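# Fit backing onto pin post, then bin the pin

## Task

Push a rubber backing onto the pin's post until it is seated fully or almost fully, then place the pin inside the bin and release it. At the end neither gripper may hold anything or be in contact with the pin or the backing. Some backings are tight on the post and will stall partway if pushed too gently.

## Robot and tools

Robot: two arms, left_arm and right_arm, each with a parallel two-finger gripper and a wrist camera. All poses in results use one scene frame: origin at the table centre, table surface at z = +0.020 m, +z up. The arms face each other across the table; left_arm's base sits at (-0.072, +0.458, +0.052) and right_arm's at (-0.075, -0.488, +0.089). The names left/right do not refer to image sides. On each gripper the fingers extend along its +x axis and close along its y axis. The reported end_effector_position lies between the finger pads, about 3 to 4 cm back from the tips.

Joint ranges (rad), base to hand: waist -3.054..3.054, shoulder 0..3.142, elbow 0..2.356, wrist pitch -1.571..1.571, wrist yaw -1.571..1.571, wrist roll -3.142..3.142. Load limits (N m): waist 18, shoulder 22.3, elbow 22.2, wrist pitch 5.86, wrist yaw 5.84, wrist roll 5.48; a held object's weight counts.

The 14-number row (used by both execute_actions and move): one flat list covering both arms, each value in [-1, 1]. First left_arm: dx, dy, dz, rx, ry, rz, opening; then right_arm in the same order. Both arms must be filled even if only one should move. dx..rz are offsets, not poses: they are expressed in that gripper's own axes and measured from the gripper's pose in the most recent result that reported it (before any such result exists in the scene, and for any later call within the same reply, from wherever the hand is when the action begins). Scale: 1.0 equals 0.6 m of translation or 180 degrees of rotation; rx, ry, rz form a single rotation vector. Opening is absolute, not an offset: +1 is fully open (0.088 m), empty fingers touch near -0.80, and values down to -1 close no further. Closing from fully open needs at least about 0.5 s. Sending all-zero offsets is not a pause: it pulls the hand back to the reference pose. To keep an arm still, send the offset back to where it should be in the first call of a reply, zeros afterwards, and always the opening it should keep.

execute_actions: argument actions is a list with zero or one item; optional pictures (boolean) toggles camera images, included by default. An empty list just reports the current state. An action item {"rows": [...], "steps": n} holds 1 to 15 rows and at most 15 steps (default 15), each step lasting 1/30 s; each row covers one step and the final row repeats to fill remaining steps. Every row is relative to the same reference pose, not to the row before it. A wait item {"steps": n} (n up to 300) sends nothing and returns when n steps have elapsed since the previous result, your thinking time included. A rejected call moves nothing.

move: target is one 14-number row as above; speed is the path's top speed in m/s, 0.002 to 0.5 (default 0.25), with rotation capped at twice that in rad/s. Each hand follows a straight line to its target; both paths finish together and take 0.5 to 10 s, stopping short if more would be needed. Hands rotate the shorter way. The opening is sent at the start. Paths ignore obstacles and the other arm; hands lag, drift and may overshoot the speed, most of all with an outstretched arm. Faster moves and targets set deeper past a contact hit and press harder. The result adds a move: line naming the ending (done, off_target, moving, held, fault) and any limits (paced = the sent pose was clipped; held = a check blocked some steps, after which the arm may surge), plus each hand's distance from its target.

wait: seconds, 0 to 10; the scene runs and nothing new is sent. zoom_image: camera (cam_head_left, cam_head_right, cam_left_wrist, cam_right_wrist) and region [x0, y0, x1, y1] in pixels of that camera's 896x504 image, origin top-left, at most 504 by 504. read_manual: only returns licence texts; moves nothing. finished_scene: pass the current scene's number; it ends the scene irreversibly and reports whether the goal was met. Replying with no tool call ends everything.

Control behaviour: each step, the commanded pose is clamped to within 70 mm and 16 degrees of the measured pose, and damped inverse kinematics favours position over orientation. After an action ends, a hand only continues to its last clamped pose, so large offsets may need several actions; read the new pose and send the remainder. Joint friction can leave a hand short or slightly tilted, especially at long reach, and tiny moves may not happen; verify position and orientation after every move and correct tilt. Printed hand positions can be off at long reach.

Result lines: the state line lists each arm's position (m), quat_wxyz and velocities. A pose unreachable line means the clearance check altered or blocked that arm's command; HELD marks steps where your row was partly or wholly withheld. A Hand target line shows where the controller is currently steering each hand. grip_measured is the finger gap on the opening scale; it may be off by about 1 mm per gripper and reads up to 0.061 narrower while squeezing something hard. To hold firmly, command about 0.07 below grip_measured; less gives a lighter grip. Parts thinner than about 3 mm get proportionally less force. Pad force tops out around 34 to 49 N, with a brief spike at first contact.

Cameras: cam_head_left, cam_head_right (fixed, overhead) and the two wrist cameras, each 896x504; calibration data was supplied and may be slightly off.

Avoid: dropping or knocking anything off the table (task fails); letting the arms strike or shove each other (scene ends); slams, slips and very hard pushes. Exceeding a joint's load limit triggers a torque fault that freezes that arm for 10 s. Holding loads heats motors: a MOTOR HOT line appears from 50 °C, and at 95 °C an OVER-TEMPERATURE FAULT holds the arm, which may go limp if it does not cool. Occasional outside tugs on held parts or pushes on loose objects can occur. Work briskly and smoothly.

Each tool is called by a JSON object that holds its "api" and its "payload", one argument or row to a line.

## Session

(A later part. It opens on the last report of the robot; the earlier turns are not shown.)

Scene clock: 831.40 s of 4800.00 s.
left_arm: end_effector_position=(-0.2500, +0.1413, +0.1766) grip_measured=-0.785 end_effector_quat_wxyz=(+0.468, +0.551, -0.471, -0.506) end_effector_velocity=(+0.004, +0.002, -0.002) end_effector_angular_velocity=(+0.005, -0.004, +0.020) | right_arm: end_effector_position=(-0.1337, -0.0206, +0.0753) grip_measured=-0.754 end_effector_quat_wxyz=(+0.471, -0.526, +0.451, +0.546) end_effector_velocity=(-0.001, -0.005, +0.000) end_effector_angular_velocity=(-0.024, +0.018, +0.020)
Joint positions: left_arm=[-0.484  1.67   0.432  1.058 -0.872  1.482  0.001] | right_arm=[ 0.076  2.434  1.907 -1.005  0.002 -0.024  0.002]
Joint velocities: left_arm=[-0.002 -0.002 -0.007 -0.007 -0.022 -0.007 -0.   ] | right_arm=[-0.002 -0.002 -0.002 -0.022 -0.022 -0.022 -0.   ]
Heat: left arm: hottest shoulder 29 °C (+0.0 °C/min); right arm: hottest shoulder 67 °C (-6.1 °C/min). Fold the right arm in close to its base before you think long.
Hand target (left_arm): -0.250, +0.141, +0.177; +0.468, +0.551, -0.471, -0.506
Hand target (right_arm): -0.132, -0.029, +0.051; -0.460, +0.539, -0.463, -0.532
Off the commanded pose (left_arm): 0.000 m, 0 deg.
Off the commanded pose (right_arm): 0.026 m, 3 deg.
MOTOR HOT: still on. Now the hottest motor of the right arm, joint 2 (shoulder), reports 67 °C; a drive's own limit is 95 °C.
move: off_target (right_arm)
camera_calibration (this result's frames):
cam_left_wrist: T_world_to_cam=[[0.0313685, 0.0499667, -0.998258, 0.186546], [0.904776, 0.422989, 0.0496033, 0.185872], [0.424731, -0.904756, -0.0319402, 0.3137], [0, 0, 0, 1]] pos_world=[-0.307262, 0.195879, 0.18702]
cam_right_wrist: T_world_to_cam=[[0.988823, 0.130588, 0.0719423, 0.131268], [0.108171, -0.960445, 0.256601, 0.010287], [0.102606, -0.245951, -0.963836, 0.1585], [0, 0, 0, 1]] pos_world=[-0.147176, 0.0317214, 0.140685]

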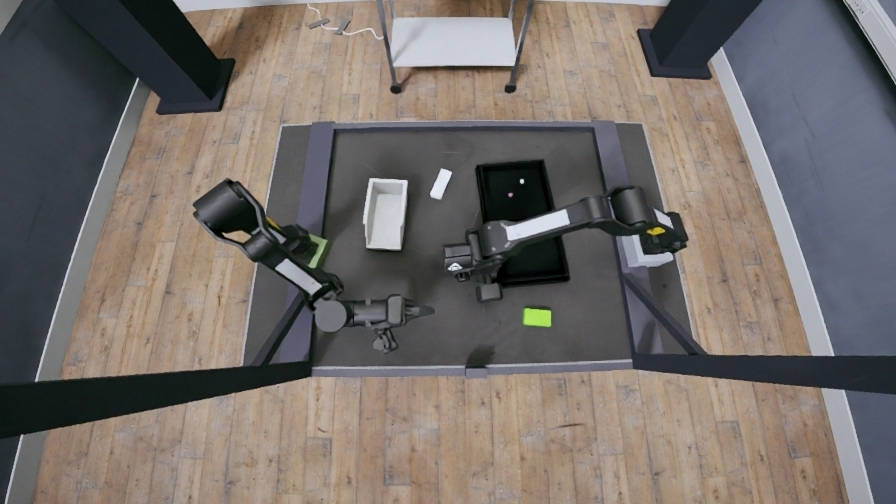

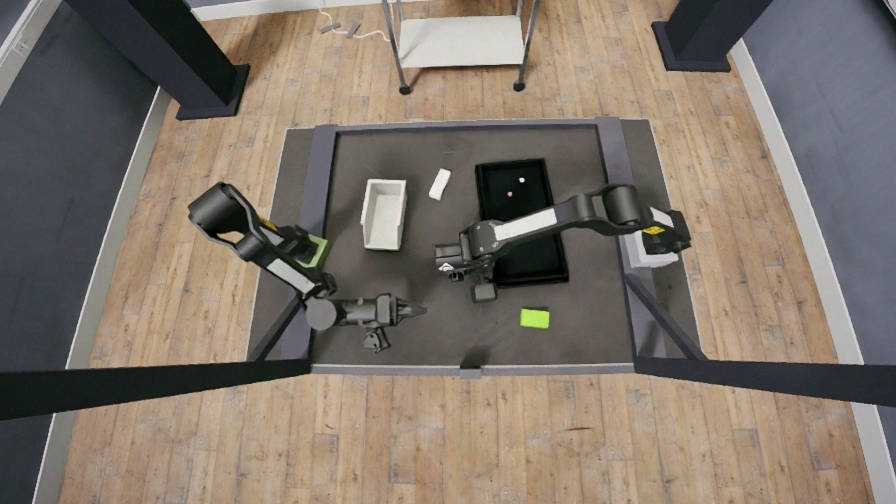

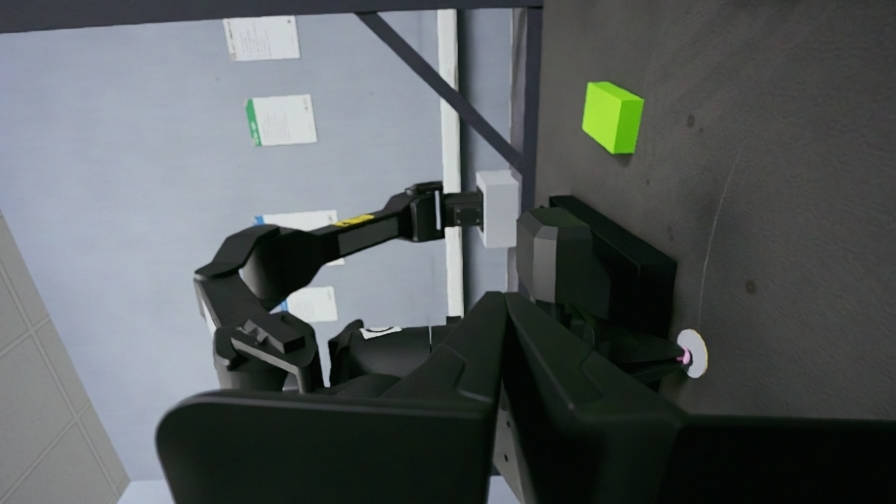

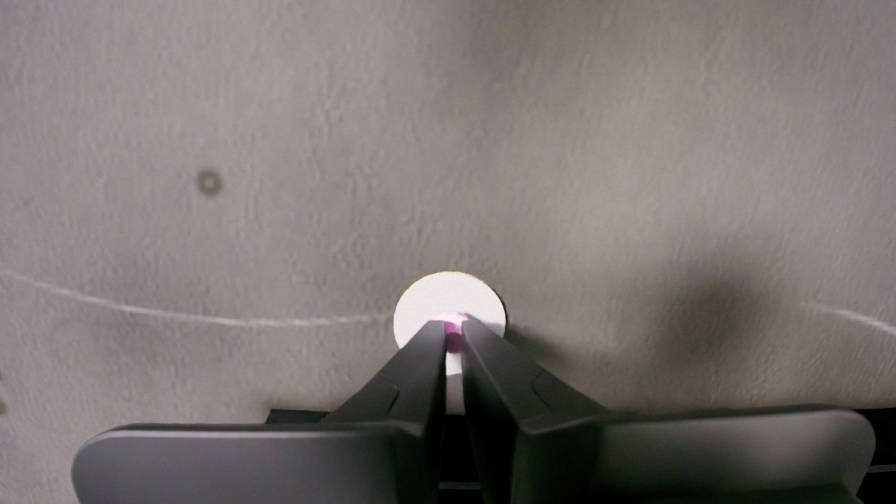

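Progressing. Harder.

{"api": "move", "payload": {
  "target": [0,0,0,0,0,0,-0.9,0.075,0,-0.02,0,0.025,0,-0.8],
  "speed": 0.02
}}

{"api": "zoom_image", "payload": {
  "camera": "cam_right_wrist",
  "region": [370,230,530,370]
}}

{"api": "zoom_image", "payload": {
  "camera": "cam_left_wrist",
  "region": [630,310,730,390]
}}

Scene clock: 837.50 s of 4800.00 s.
left_arm: end_effector_position=(-0.2500, +0.1413, +0.1766) grip_measured=-0.785 end_effector_quat_wxyz=(+0.468, +0.551, -0.471, -0.506) end_effector_velocity=(+0.001, +0.001, -0.001) end_effector_angular_velocity=(+0.004, +0.001, +0.006) | right_arm: end_effector_position=(-0.1337, -0.0201, +0.0688) grip_measured=-0.754 end_effector_quat_wxyz=(+0.471, -0.527, +0.452, +0.545) end_effector_velocity=(+0.002, -0.002, +0.000) end_effector_angular_velocity=(-0.006, -0.008, +0.005)
Joint positions: left_arm=[-0.484  1.67   0.432  1.058 -0.872  1.482  0.001] | right_arm=[ 0.076  2.448  1.907 -0.994  0.002 -0.024  0.002]
Joint velocities: left_arm=[-0.002 -0.002 -0.002 -0.007 -0.007 -0.007 -0.   ] | right_arm=[-0.002 -0.002 -0.002 -0.007  0.007 -0.007  0.   ]
Heat: left arm: hottest shoulder 29 °C (+0.0 °C/min); right arm: hottest shoulder 64 °C (-9.1 °C/min). Fold the right arm in close to its base before you think long.
Hand target (left_arm): -0.250, +0.141, +0.177; +0.468, +0.551, -0.471, -0.506
Hand target (right_arm): -0.132, -0.033, +0.032; -0.453, +0.547, -0.470, -0.525
Off the commanded pose (left_arm): 0.000 m, 0 deg.
Off the commanded pose (right_arm): 0.040 m, 4 deg.
MOTOR HOT: still on. Now the hottest motor of the right arm, joint 2 (shoulder), reports 64 °C; a drive's own limit is 95 °C.
After step 90, 0.53 s passed at rest.
move: off_target (right_arm)
camera_calibration (this result's frames):
cam_left_wrist: T_world_to_cam=[[0.0313685, 0.0499667, -0.998258, 0.186546], [0.904776, 0.422989, 0.0496033, 0.185872], [0.424731, -0.904756, -0.0319402, 0.3137], [0, 0, 0, 1]] pos_world=[-0.307262, 0.195879, 0.18702]
cam_right_wrist: T_world_to_cam=[[0.988763, 0.130843, 0.0722969, 0.131644], [0.107937, -0.959481, 0.260281, 0.0122392], [0.103423, -0.249553, -0.962822, 0.152389], [0, 0, 0, 1]] pos_world=[-0.147246, 0.0325478, 0.134021]

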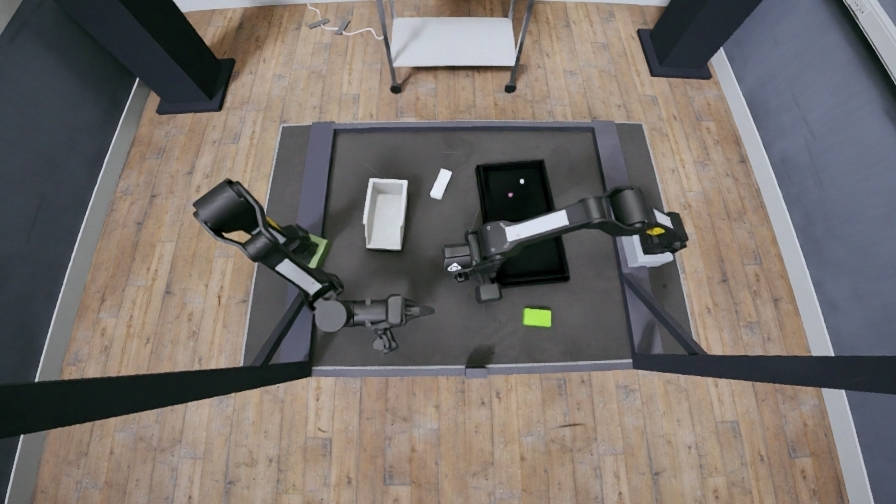

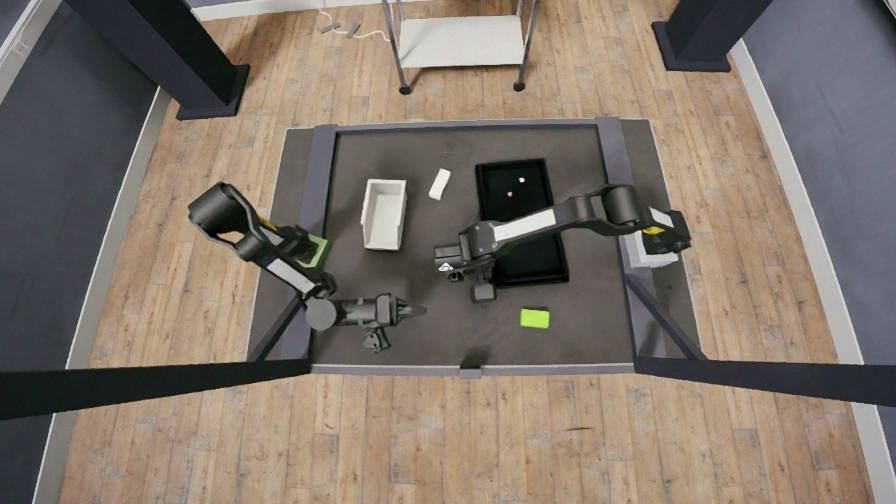

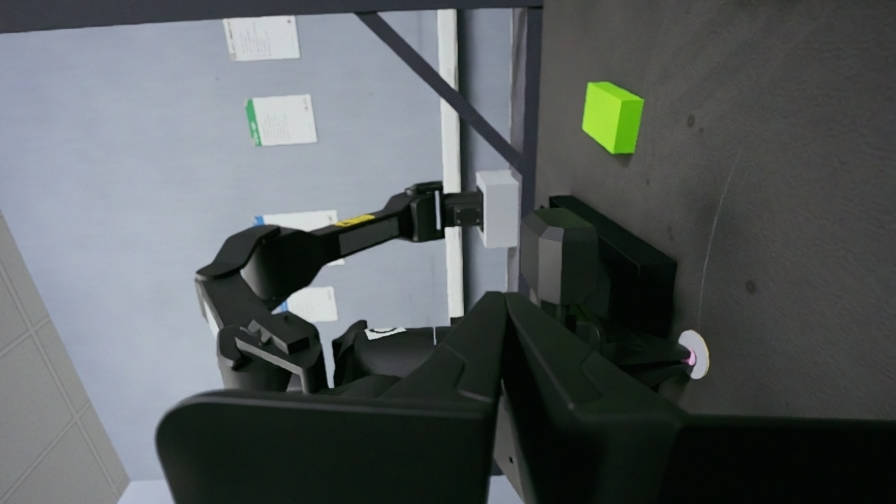

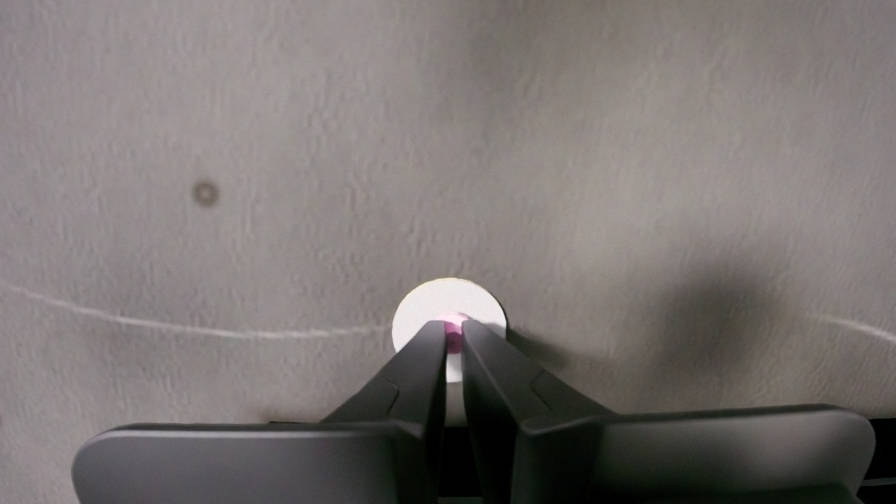

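Region (370, 230, 530, 370) of cam_right_wrist's 896x504 image, scaled by 3.150, with more detail than that image has; it fills the top 441 rows of this view, and the rest is white.

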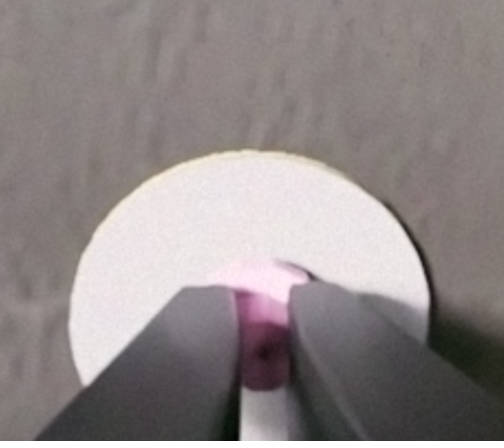

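Region (630, 310, 730, 390) of cam_left_wrist's 896x504 image, scaled by 5.040, with more detail than that image has; it fills the top 403 rows of this view, and the rest is white.

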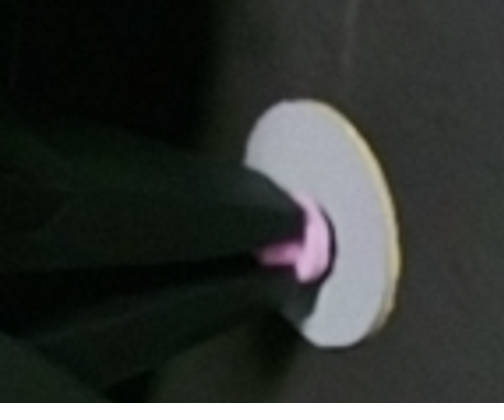

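{"api": "move", "payload": {
  "target": [0,0,0,0,0,0,-0.9,0.09,0,-0.03,0,0.03,0,-0.8],
  "speed": 0.03
}}

{"api": "zoom_image", "payload": {
  "camera": "cam_right_wrist",
  "region": [370,230,530,370]
}}

{"api": "zoom_image", "payload": {
  "camera": "cam_left_wrist",
  "region": [630,310,730,390]
}}

Scene clock: 843.30 s of 4800.00 s.
left_arm: end_effector_position=(-0.2500, +0.1413, +0.1766) grip_measured=-0.785 end_effector_quat_wxyz=(+0.468, +0.551, -0.471, -0.506) end_effector_velocity=(-0.002, +0.001, +0.001) end_effector_angular_velocity=(-0.005, +0.028, -0.007) | right_arm: end_effector_position=(-0.1337, -0.0197, +0.0644) grip_measured=-0.754 end_effector_quat_wxyz=(+0.472, -0.525, +0.451, +0.546) end_effector_velocity=(+0.003, -0.006, -0.002) end_effector_angular_velocity=(-0.026, -0.010, -0.010)
Joint positions: left_arm=[-0.484  1.67   0.432  1.058 -0.872  1.482  0.001] | right_arm=[ 0.076  2.45   1.893 -0.972  0.003 -0.024  0.002]
Joint velocities: left_arm=[-0.002 -0.002 -0.002  0.007  0.007 -0.022 -0.   ] | right_arm=[-0.002  0.002 -0.002 -0.022  0.007  0.007  0.   ]
Heat: left arm: hottest shoulder 29 °C (+0.0 °C/min); right arm: hottest shoulder 61 °C (-12.1 °C/min). Fold the right arm in close to its base before you think long.
Hand target (left_arm): -0.250, +0.141, +0.177; +0.468, +0.551, -0.471, -0.506
Hand target (right_arm): -0.131, -0.039, +0.018; -0.449, +0.552, -0.474, -0.519
Off the commanded pose (left_arm): 0.000 m, 0 deg.
Off the commanded pose (right_arm): 0.053 m, 6 deg.
MOTOR HOT: still on. Now the hottest motor of the right arm, joint 2 (shoulder), reports 61 °C; a drive's own limit is 95 °C.
After step 90, 0.67 s passed at rest.
move: off_target (right_arm)
camera_calibration (this result's frames):
cam_left_wrist: T_world_to_cam=[[0.0313685, 0.0499667, -0.998258, 0.186546], [0.904776, 0.422989, 0.0496033, 0.185872], [0.424731, -0.904756, -0.0319402, 0.3137], [0, 0, 0, 1]] pos_world=[-0.307262, 0.195879, 0.18702]
cam_right_wrist: T_world_to_cam=[[0.98879, 0.130413, 0.0727151, 0.131867], [0.108008, -0.960957, 0.254747, 0.0140752], [0.103098, -0.244038, -0.96427, 0.148445], [0, 0, 0, 1]] pos_world=[-0.147214, 0.0325546, 0.129967]

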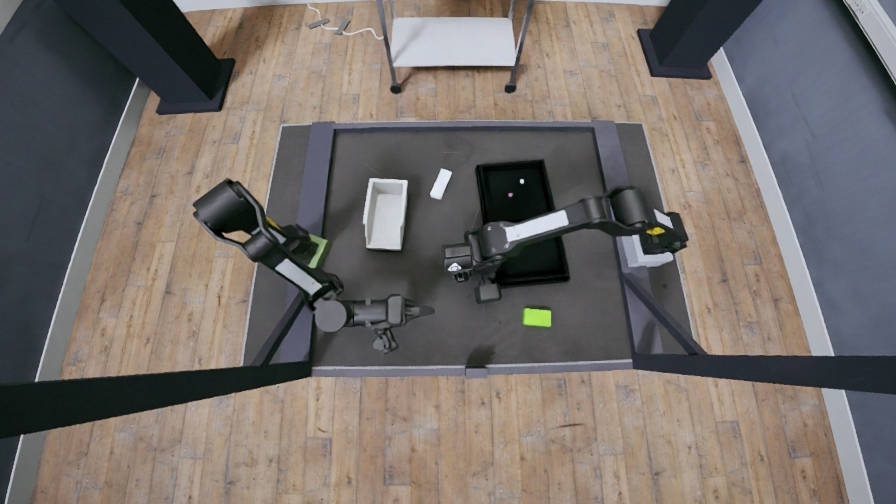

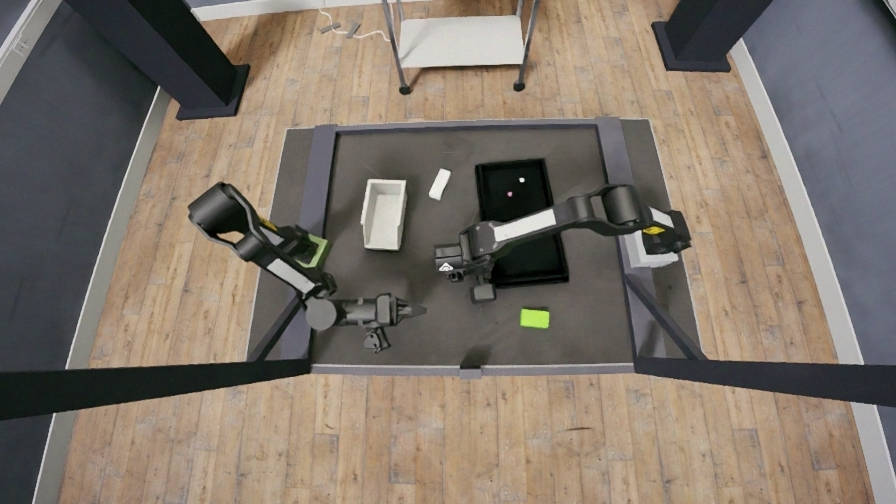

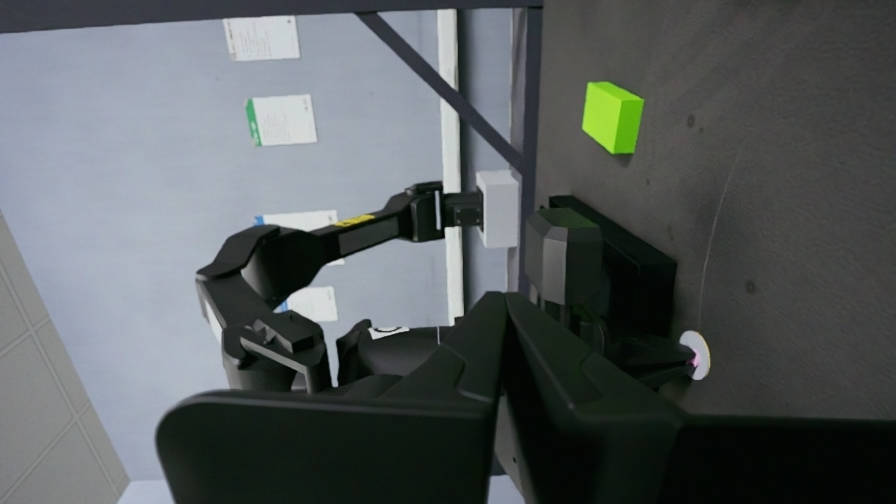

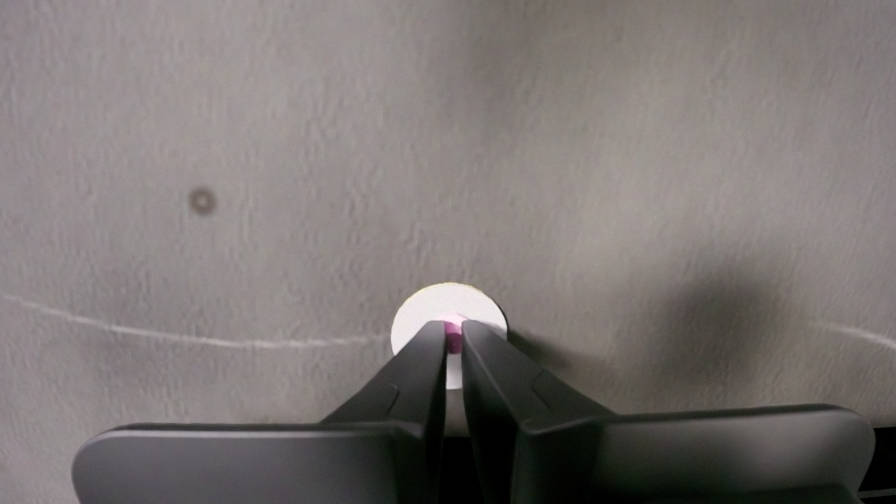

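Region (370, 230, 530, 370) of cam_right_wrist's 896x504 image, scaled by 3.150, with more detail than that image has; it fills the top 441 rows of this view, and the rest is white.

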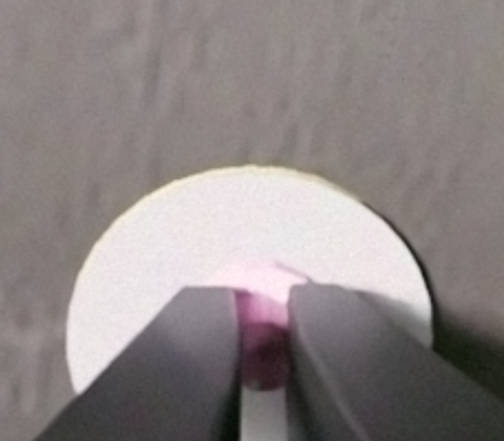

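Region (630, 310, 730, 390) of cam_left_wrist's 896x504 image, scaled by 5.040, with more detail than that image has; it fills the top 403 rows of this view, and the rest is white.

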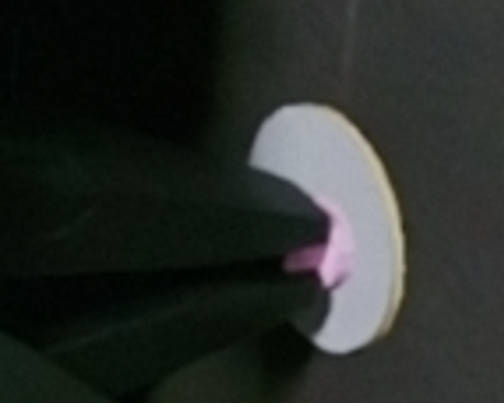

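{"api": "move", "payload": {
  "target": [0,0,0,0,0,0,-0.9,-0.008,0,0,0,0,0,-0.8],
  "speed": 0.03
}}

{"api": "move", "payload": {
  "target": [0,0,0,0,0,0,-0.9,0,0,0,0,0,0,-0.45]
}}

{"api": "move", "payload": {
  "target": [0,0,0,0,0,0,-0.9,-0.06,0,-0.02,0,0.01,0,-0.45],
  "speed": 0.08
}}

{"api": "zoom_image", "payload": {
  "camera": "cam_right_wrist",
  "region": [350,150,550,350]
}}

{"api": "zoom_image", "payload": {
  "camera": "cam_left_wrist",
  "region": [630,310,730,390]
}}

Scene clock: 847.83 s of 4800.00 s.
left_arm: end_effector_position=(-0.2500, +0.1413, +0.1766) grip_measured=-0.785 end_effector_quat_wxyz=(+0.468, +0.551, -0.471, -0.506) end_effector_velocity=(+0.003, +0.001, -0.006) end_effector_angular_velocity=(+0.023, -0.021, +0.010) | right_arm: end_effector_position=(-0.1340, -0.0170, +0.0726) grip_measured=-0.754 end_effector_quat_wxyz=(+0.475, -0.521, +0.447, +0.550) end_effector_velocity=(+0.001, -0.008, +0.000) end_effector_angular_velocity=(-0.037, +0.002, +0.005)
Joint positions: left_arm=[-0.484  1.67   0.432  1.058 -0.872  1.482  0.001] | right_arm=[ 0.076  2.437  1.903 -0.98   0.003 -0.024  0.002]
Joint velocities: left_arm=[ 0.002 -0.002 -0.002 -0.037 -0.007 -0.007 -0.   ] | right_arm=[-0.002 -0.002 -0.002 -0.037 -0.007 -0.007  0.   ]
Heat: left arm: hottest shoulder 29 °C (+0.0 °C/min); right arm: hottest shoulder 59 °C (-15.2 °C/min). Fold the right arm in close to its base before you think long.
Hand target (left_arm): -0.250, +0.141, +0.177; +0.468, +0.551, -0.471, -0.506
Hand target (right_arm): -0.134, -0.020, +0.069; -0.472, +0.525, -0.451, -0.546
Off the commanded pose (left_arm): 0.000 m, 0 deg.
Off the commanded pose (right_arm): 0.004 m, 1 deg.
MOTOR HOT: still on. Now the hottest motor of the right arm, joint 2 (shoulder), reports 59 °C; a drive's own limit is 95 °C.
After step 90, 0.83 s passed at rest.
move: done
camera_calibration (this result's frames):
cam_left_wrist: T_world_to_cam=[[0.0313685, 0.0499667, -0.998258, 0.186546], [0.904776, 0.422989, 0.0496033, 0.185872], [0.424731, -0.904756, -0.0319402, 0.3137], [0, 0, 0, 1]] pos_world=[-0.307262, 0.195879, 0.18702]
cam_right_wrist: T_world_to_cam=[[0.988921, 0.129367, 0.0728004, 0.131248], [0.108455, -0.96452, 0.240705, 0.0155862], [0.101357, -0.230142, -0.967864, 0.157289], [0, 0, 0, 1]] pos_world=[-0.147427, 0.0342529, 0.138928]

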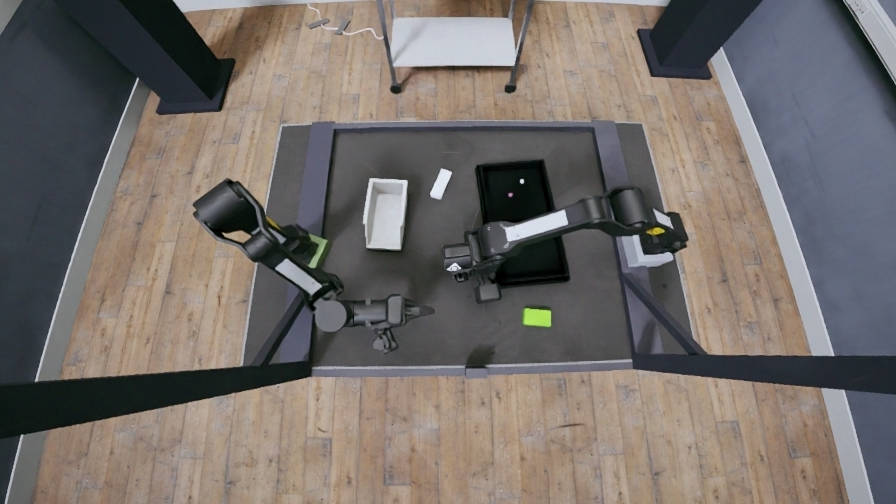

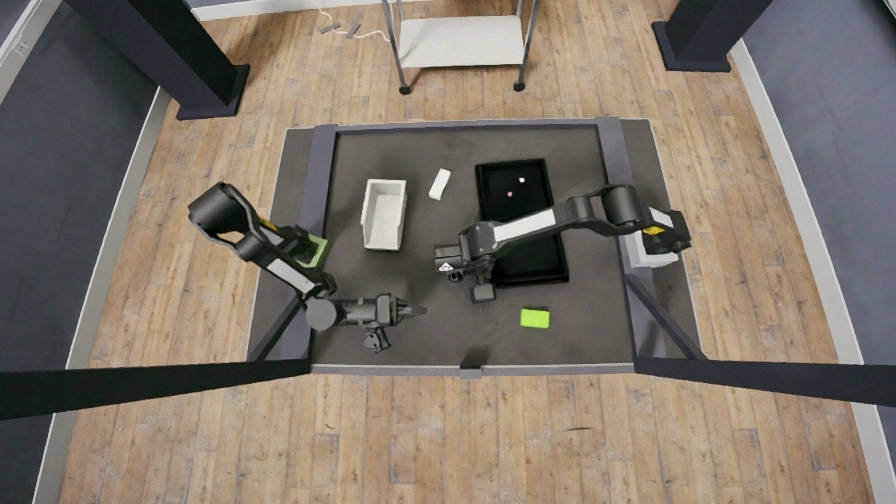

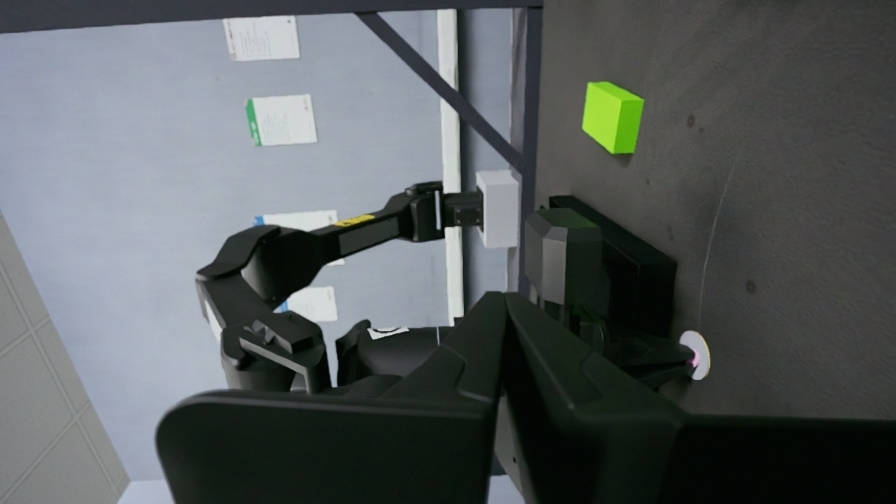

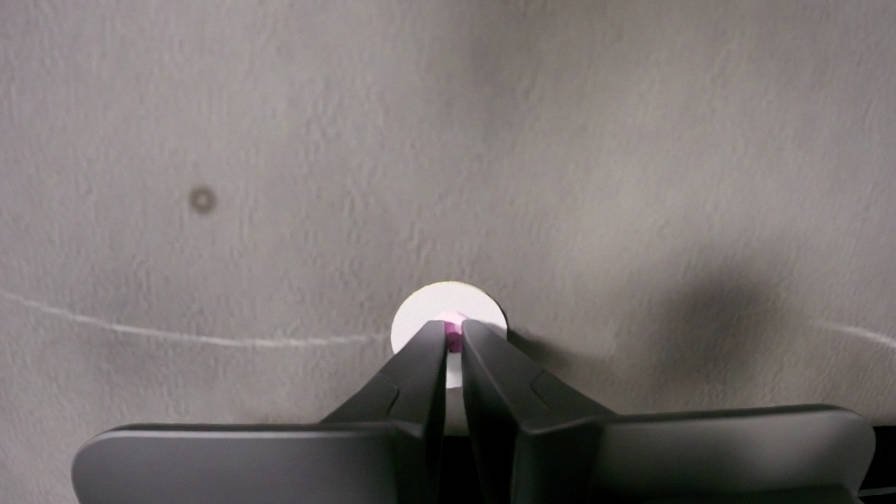

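Scene clock: 848.47 s of 4800.00 s.
left_arm: end_effector_position=(-0.2500, +0.1413, +0.1766) grip_measured=-0.785 end_effector_quat_wxyz=(+0.468, +0.551, -0.471, -0.506) end_effector_velocity=(+0.001, +0.001, +0.001) end_effector_angular_velocity=(-0.000, +0.019, +0.007) | right_arm: end_effector_position=(-0.1341, -0.0168, +0.0728) grip_measured=-0.454 end_effector_quat_wxyz=(+0.476, -0.521, +0.447, +0.550) end_effector_velocity=(-0.004, -0.003, +0.000) end_effector_angular_velocity=(-0.010, +0.020, +0.026)
Joint positions: left_arm=[-0.484  1.67   0.432  1.058 -0.872  1.482  0.001] | right_arm=[ 0.076  2.437  1.904 -0.98   0.003 -0.024  0.017]
Joint velocities: left_arm=[-0.002 -0.007 -0.002 -0.007 -0.007 -0.022 -0.   ] | right_arm=[ 0.002 -0.002 -0.002 -0.007 -0.022 -0.022  0.001]
Heat: left arm: hottest shoulder 29 °C (+0.0 °C/min); right arm: hottest shoulder 60 °C (-14.1 °C/min). Fold the right arm in close to its base before you think long.
Hand target (left_arm): -0.250, +0.141, +0.177; +0.468, +0.551, -0.471, -0.506
Hand target (right_arm): -0.134, -0.017, +0.073; -0.475, +0.521, -0.447, -0.550
Off the commanded pose (left_arm): 0.000 m, 0 deg.
Off the commanded pose (right_arm): 0.000 m, 0 deg.
MOTOR HOT: still on. Now the hottest motor of the right arm, joint 2 (shoulder), reports 60 °C; a drive's own limit is 95 °C.
move: done
camera_calibration (this result's frames):
cam_left_wrist: T_world_to_cam=[[0.0313685, 0.0499667, -0.998258, 0.186546], [0.904776, 0.422989, 0.0496033, 0.185872], [0.424731, -0.904756, -0.0319402, 0.3137], [0, 0, 0, 1]] pos_world=[-0.307262, 0.195879, 0.18702]
cam_right_wrist: T_world_to_cam=[[0.988928, 0.129312, 0.0728045, 0.131232], [0.108478, -0.964702, 0.239964, 0.0158089], [0.101265, -0.229409, -0.968048, 0.157543], [0, 0, 0, 1]] pos_world=[-0.147448, 0.0344229, 0.139161]

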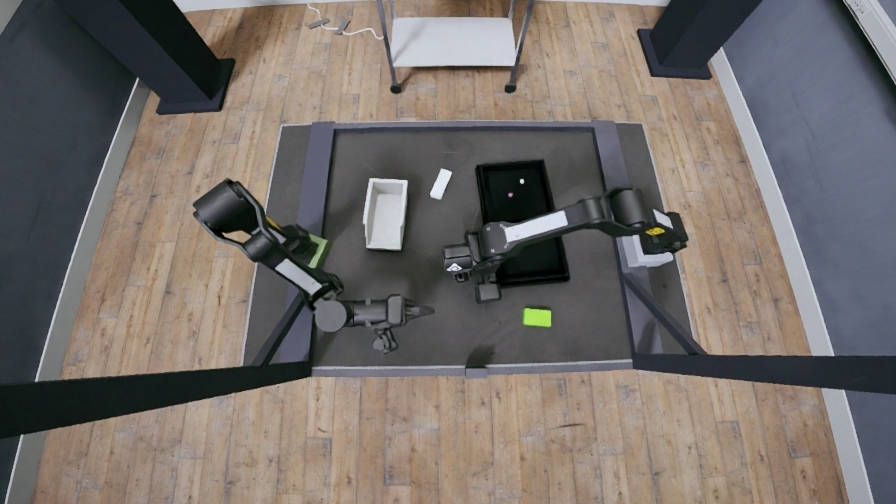

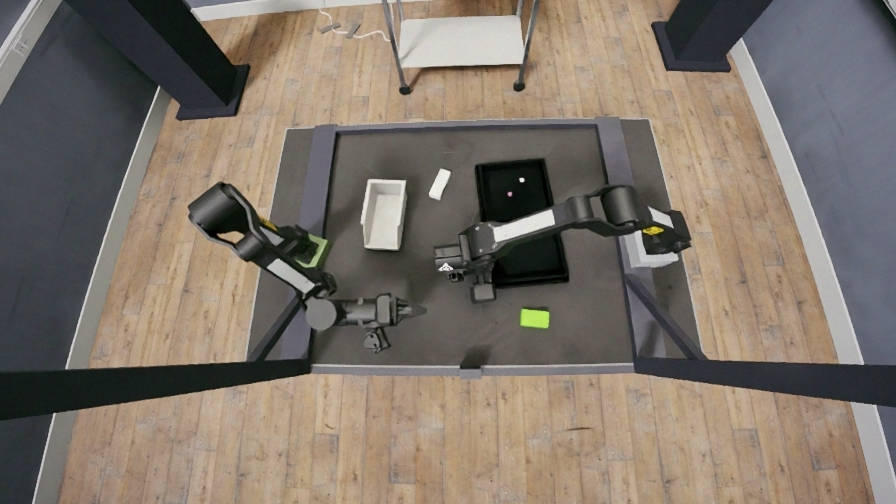

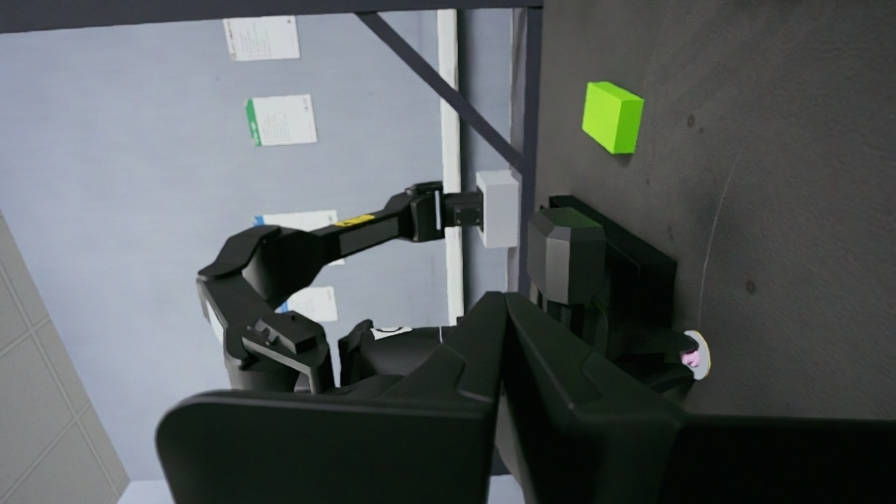

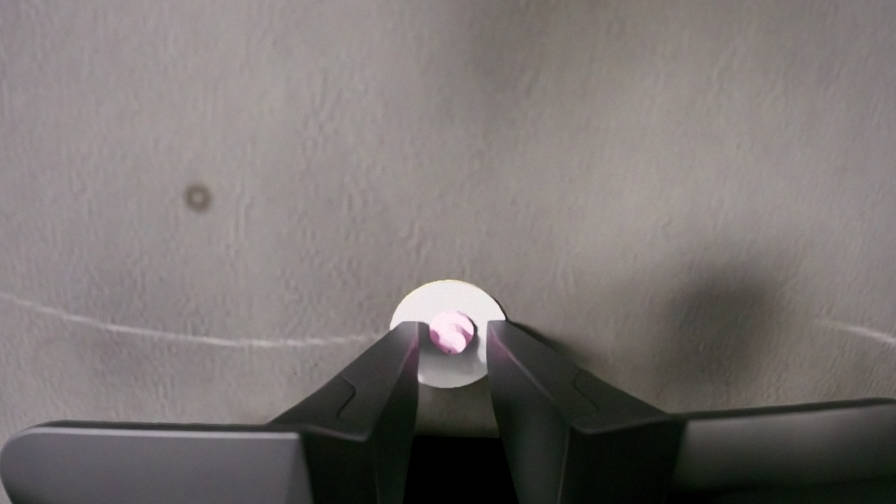

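Scene clock: 849.37 s of 4800.00 s.
left_arm: end_effector_position=(-0.2500, +0.1413, +0.1766) grip_measured=-0.785 end_effector_quat_wxyz=(+0.468, +0.551, -0.471, -0.506) end_effector_velocity=(+0.001, +0.001, -0.001) end_effector_angular_velocity=(+0.004, +0.001, +0.006) | right_arm: end_effector_position=(-0.1320, -0.0331, +0.1010) grip_measured=-0.452 end_effector_quat_wxyz=(+0.465, -0.534, +0.458, +0.538) end_effector_velocity=(-0.002, -0.002, +0.000) end_effector_angular_velocity=(-0.010, +0.021, -0.010)
Joint positions: left_arm=[-0.484  1.67   0.432  1.058 -0.872  1.482  0.001] | right_arm=[ 0.076  2.377  1.912 -1.095  0.003 -0.024  0.017]
Joint velocities: left_arm=[-0.002 -0.002 -0.002 -0.007 -0.007 -0.007  0.   ] | right_arm=[-0.002 -0.002 -0.002 -0.007 -0.022  0.007  0.   ]
Heat: left arm: hottest shoulder 29 °C (+0.0 °C/min); right arm: hottest shoulder 60 °C (-14.1 °C/min). Fold the right arm in close to its base before you think long.
Hand target (left_arm): -0.250, +0.141, +0.177; +0.468, +0.551, -0.471, -0.506
Hand target (right_arm): -0.132, -0.031, +0.108; -0.468, +0.530, -0.455, -0.542
Off the commanded pose (left_arm): 0.000 m, 0 deg.
Off the commanded pose (right_arm): 0.007 m, 1 deg.
MOTOR HOT: still on. Now the hottest motor of the right arm, joint 2 (shoulder), reports 60 °C; a drive's own limit is 95 °C.
move: done
camera_calibration (this result's frames):
cam_left_wrist: T_world_to_cam=[[0.0313685, 0.0499667, -0.998258, 0.186546], [0.904776, 0.422989, 0.0496033, 0.185872], [0.424731, -0.904756, -0.0319402, 0.3137], [0, 0, 0, 1]] pos_world=[-0.307262, 0.195879, 0.18702]
cam_right_wrist: T_world_to_cam=[[0.988507, 0.132667, 0.0724788, 0.129354], [0.106959, -0.952582, 0.284864, -0.0111879], [0.106834, -0.273838, -0.955824, 0.178947], [0, 0, 0, 1]] pos_world=[-0.145788, 0.0211841, 0.164853]

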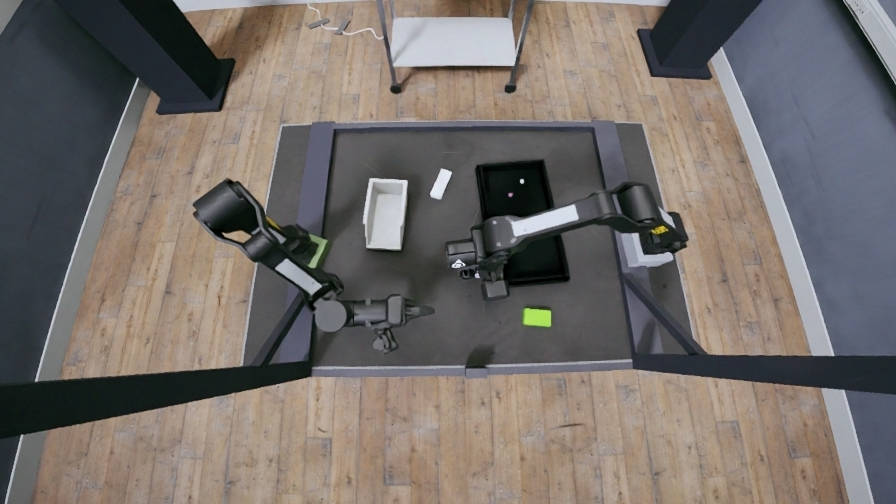

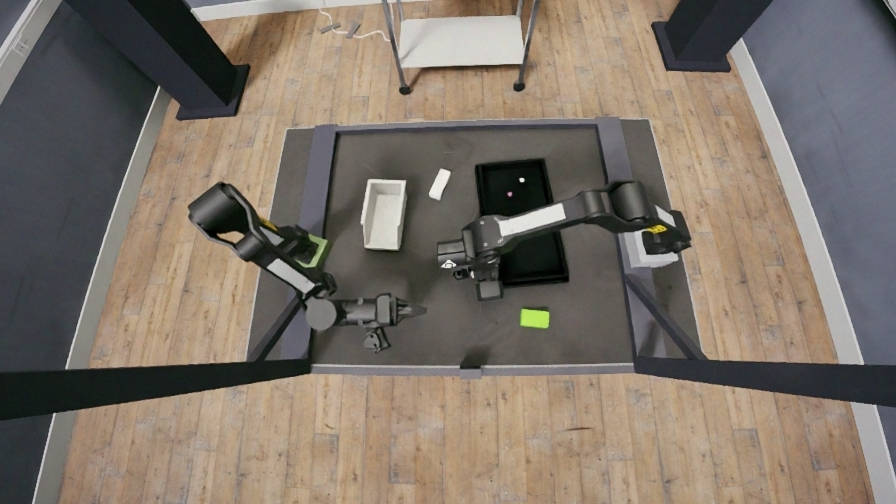

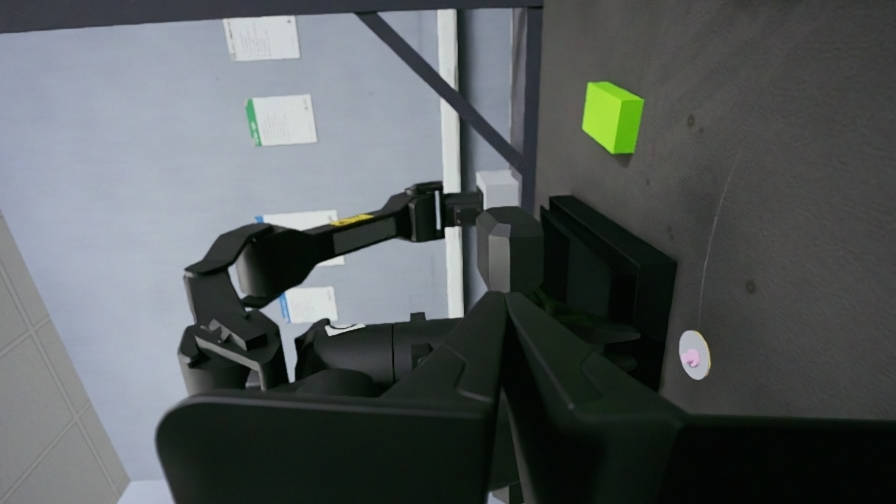

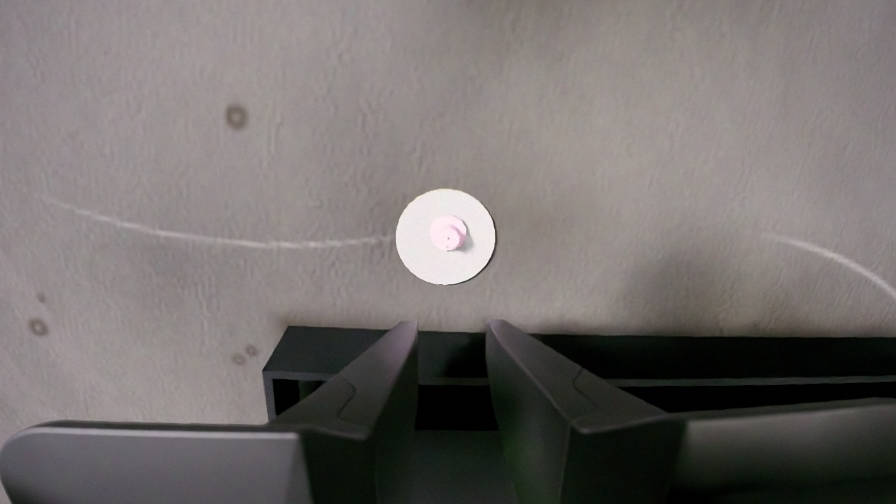

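Region (350, 150, 550, 350) of cam_right_wrist's 896x504 image, scaled by 2.520, with more detail than that image has.

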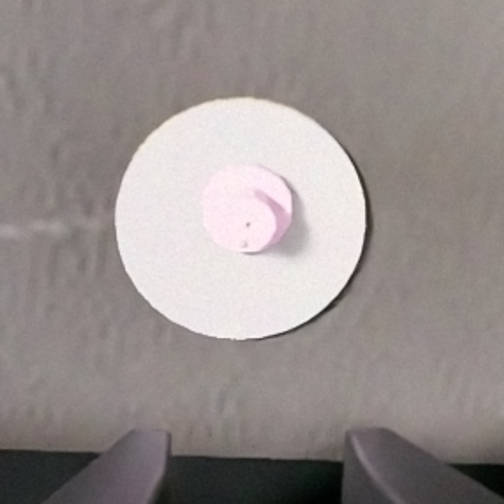

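Region (630, 310, 730, 390) of cam_left_wrist's 896x504 image, scaled by 5.040, with more detail than that image has; it fills the top 403 rows of this view, and the rest is white.

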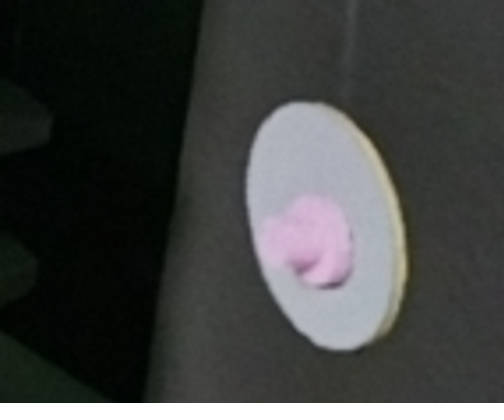

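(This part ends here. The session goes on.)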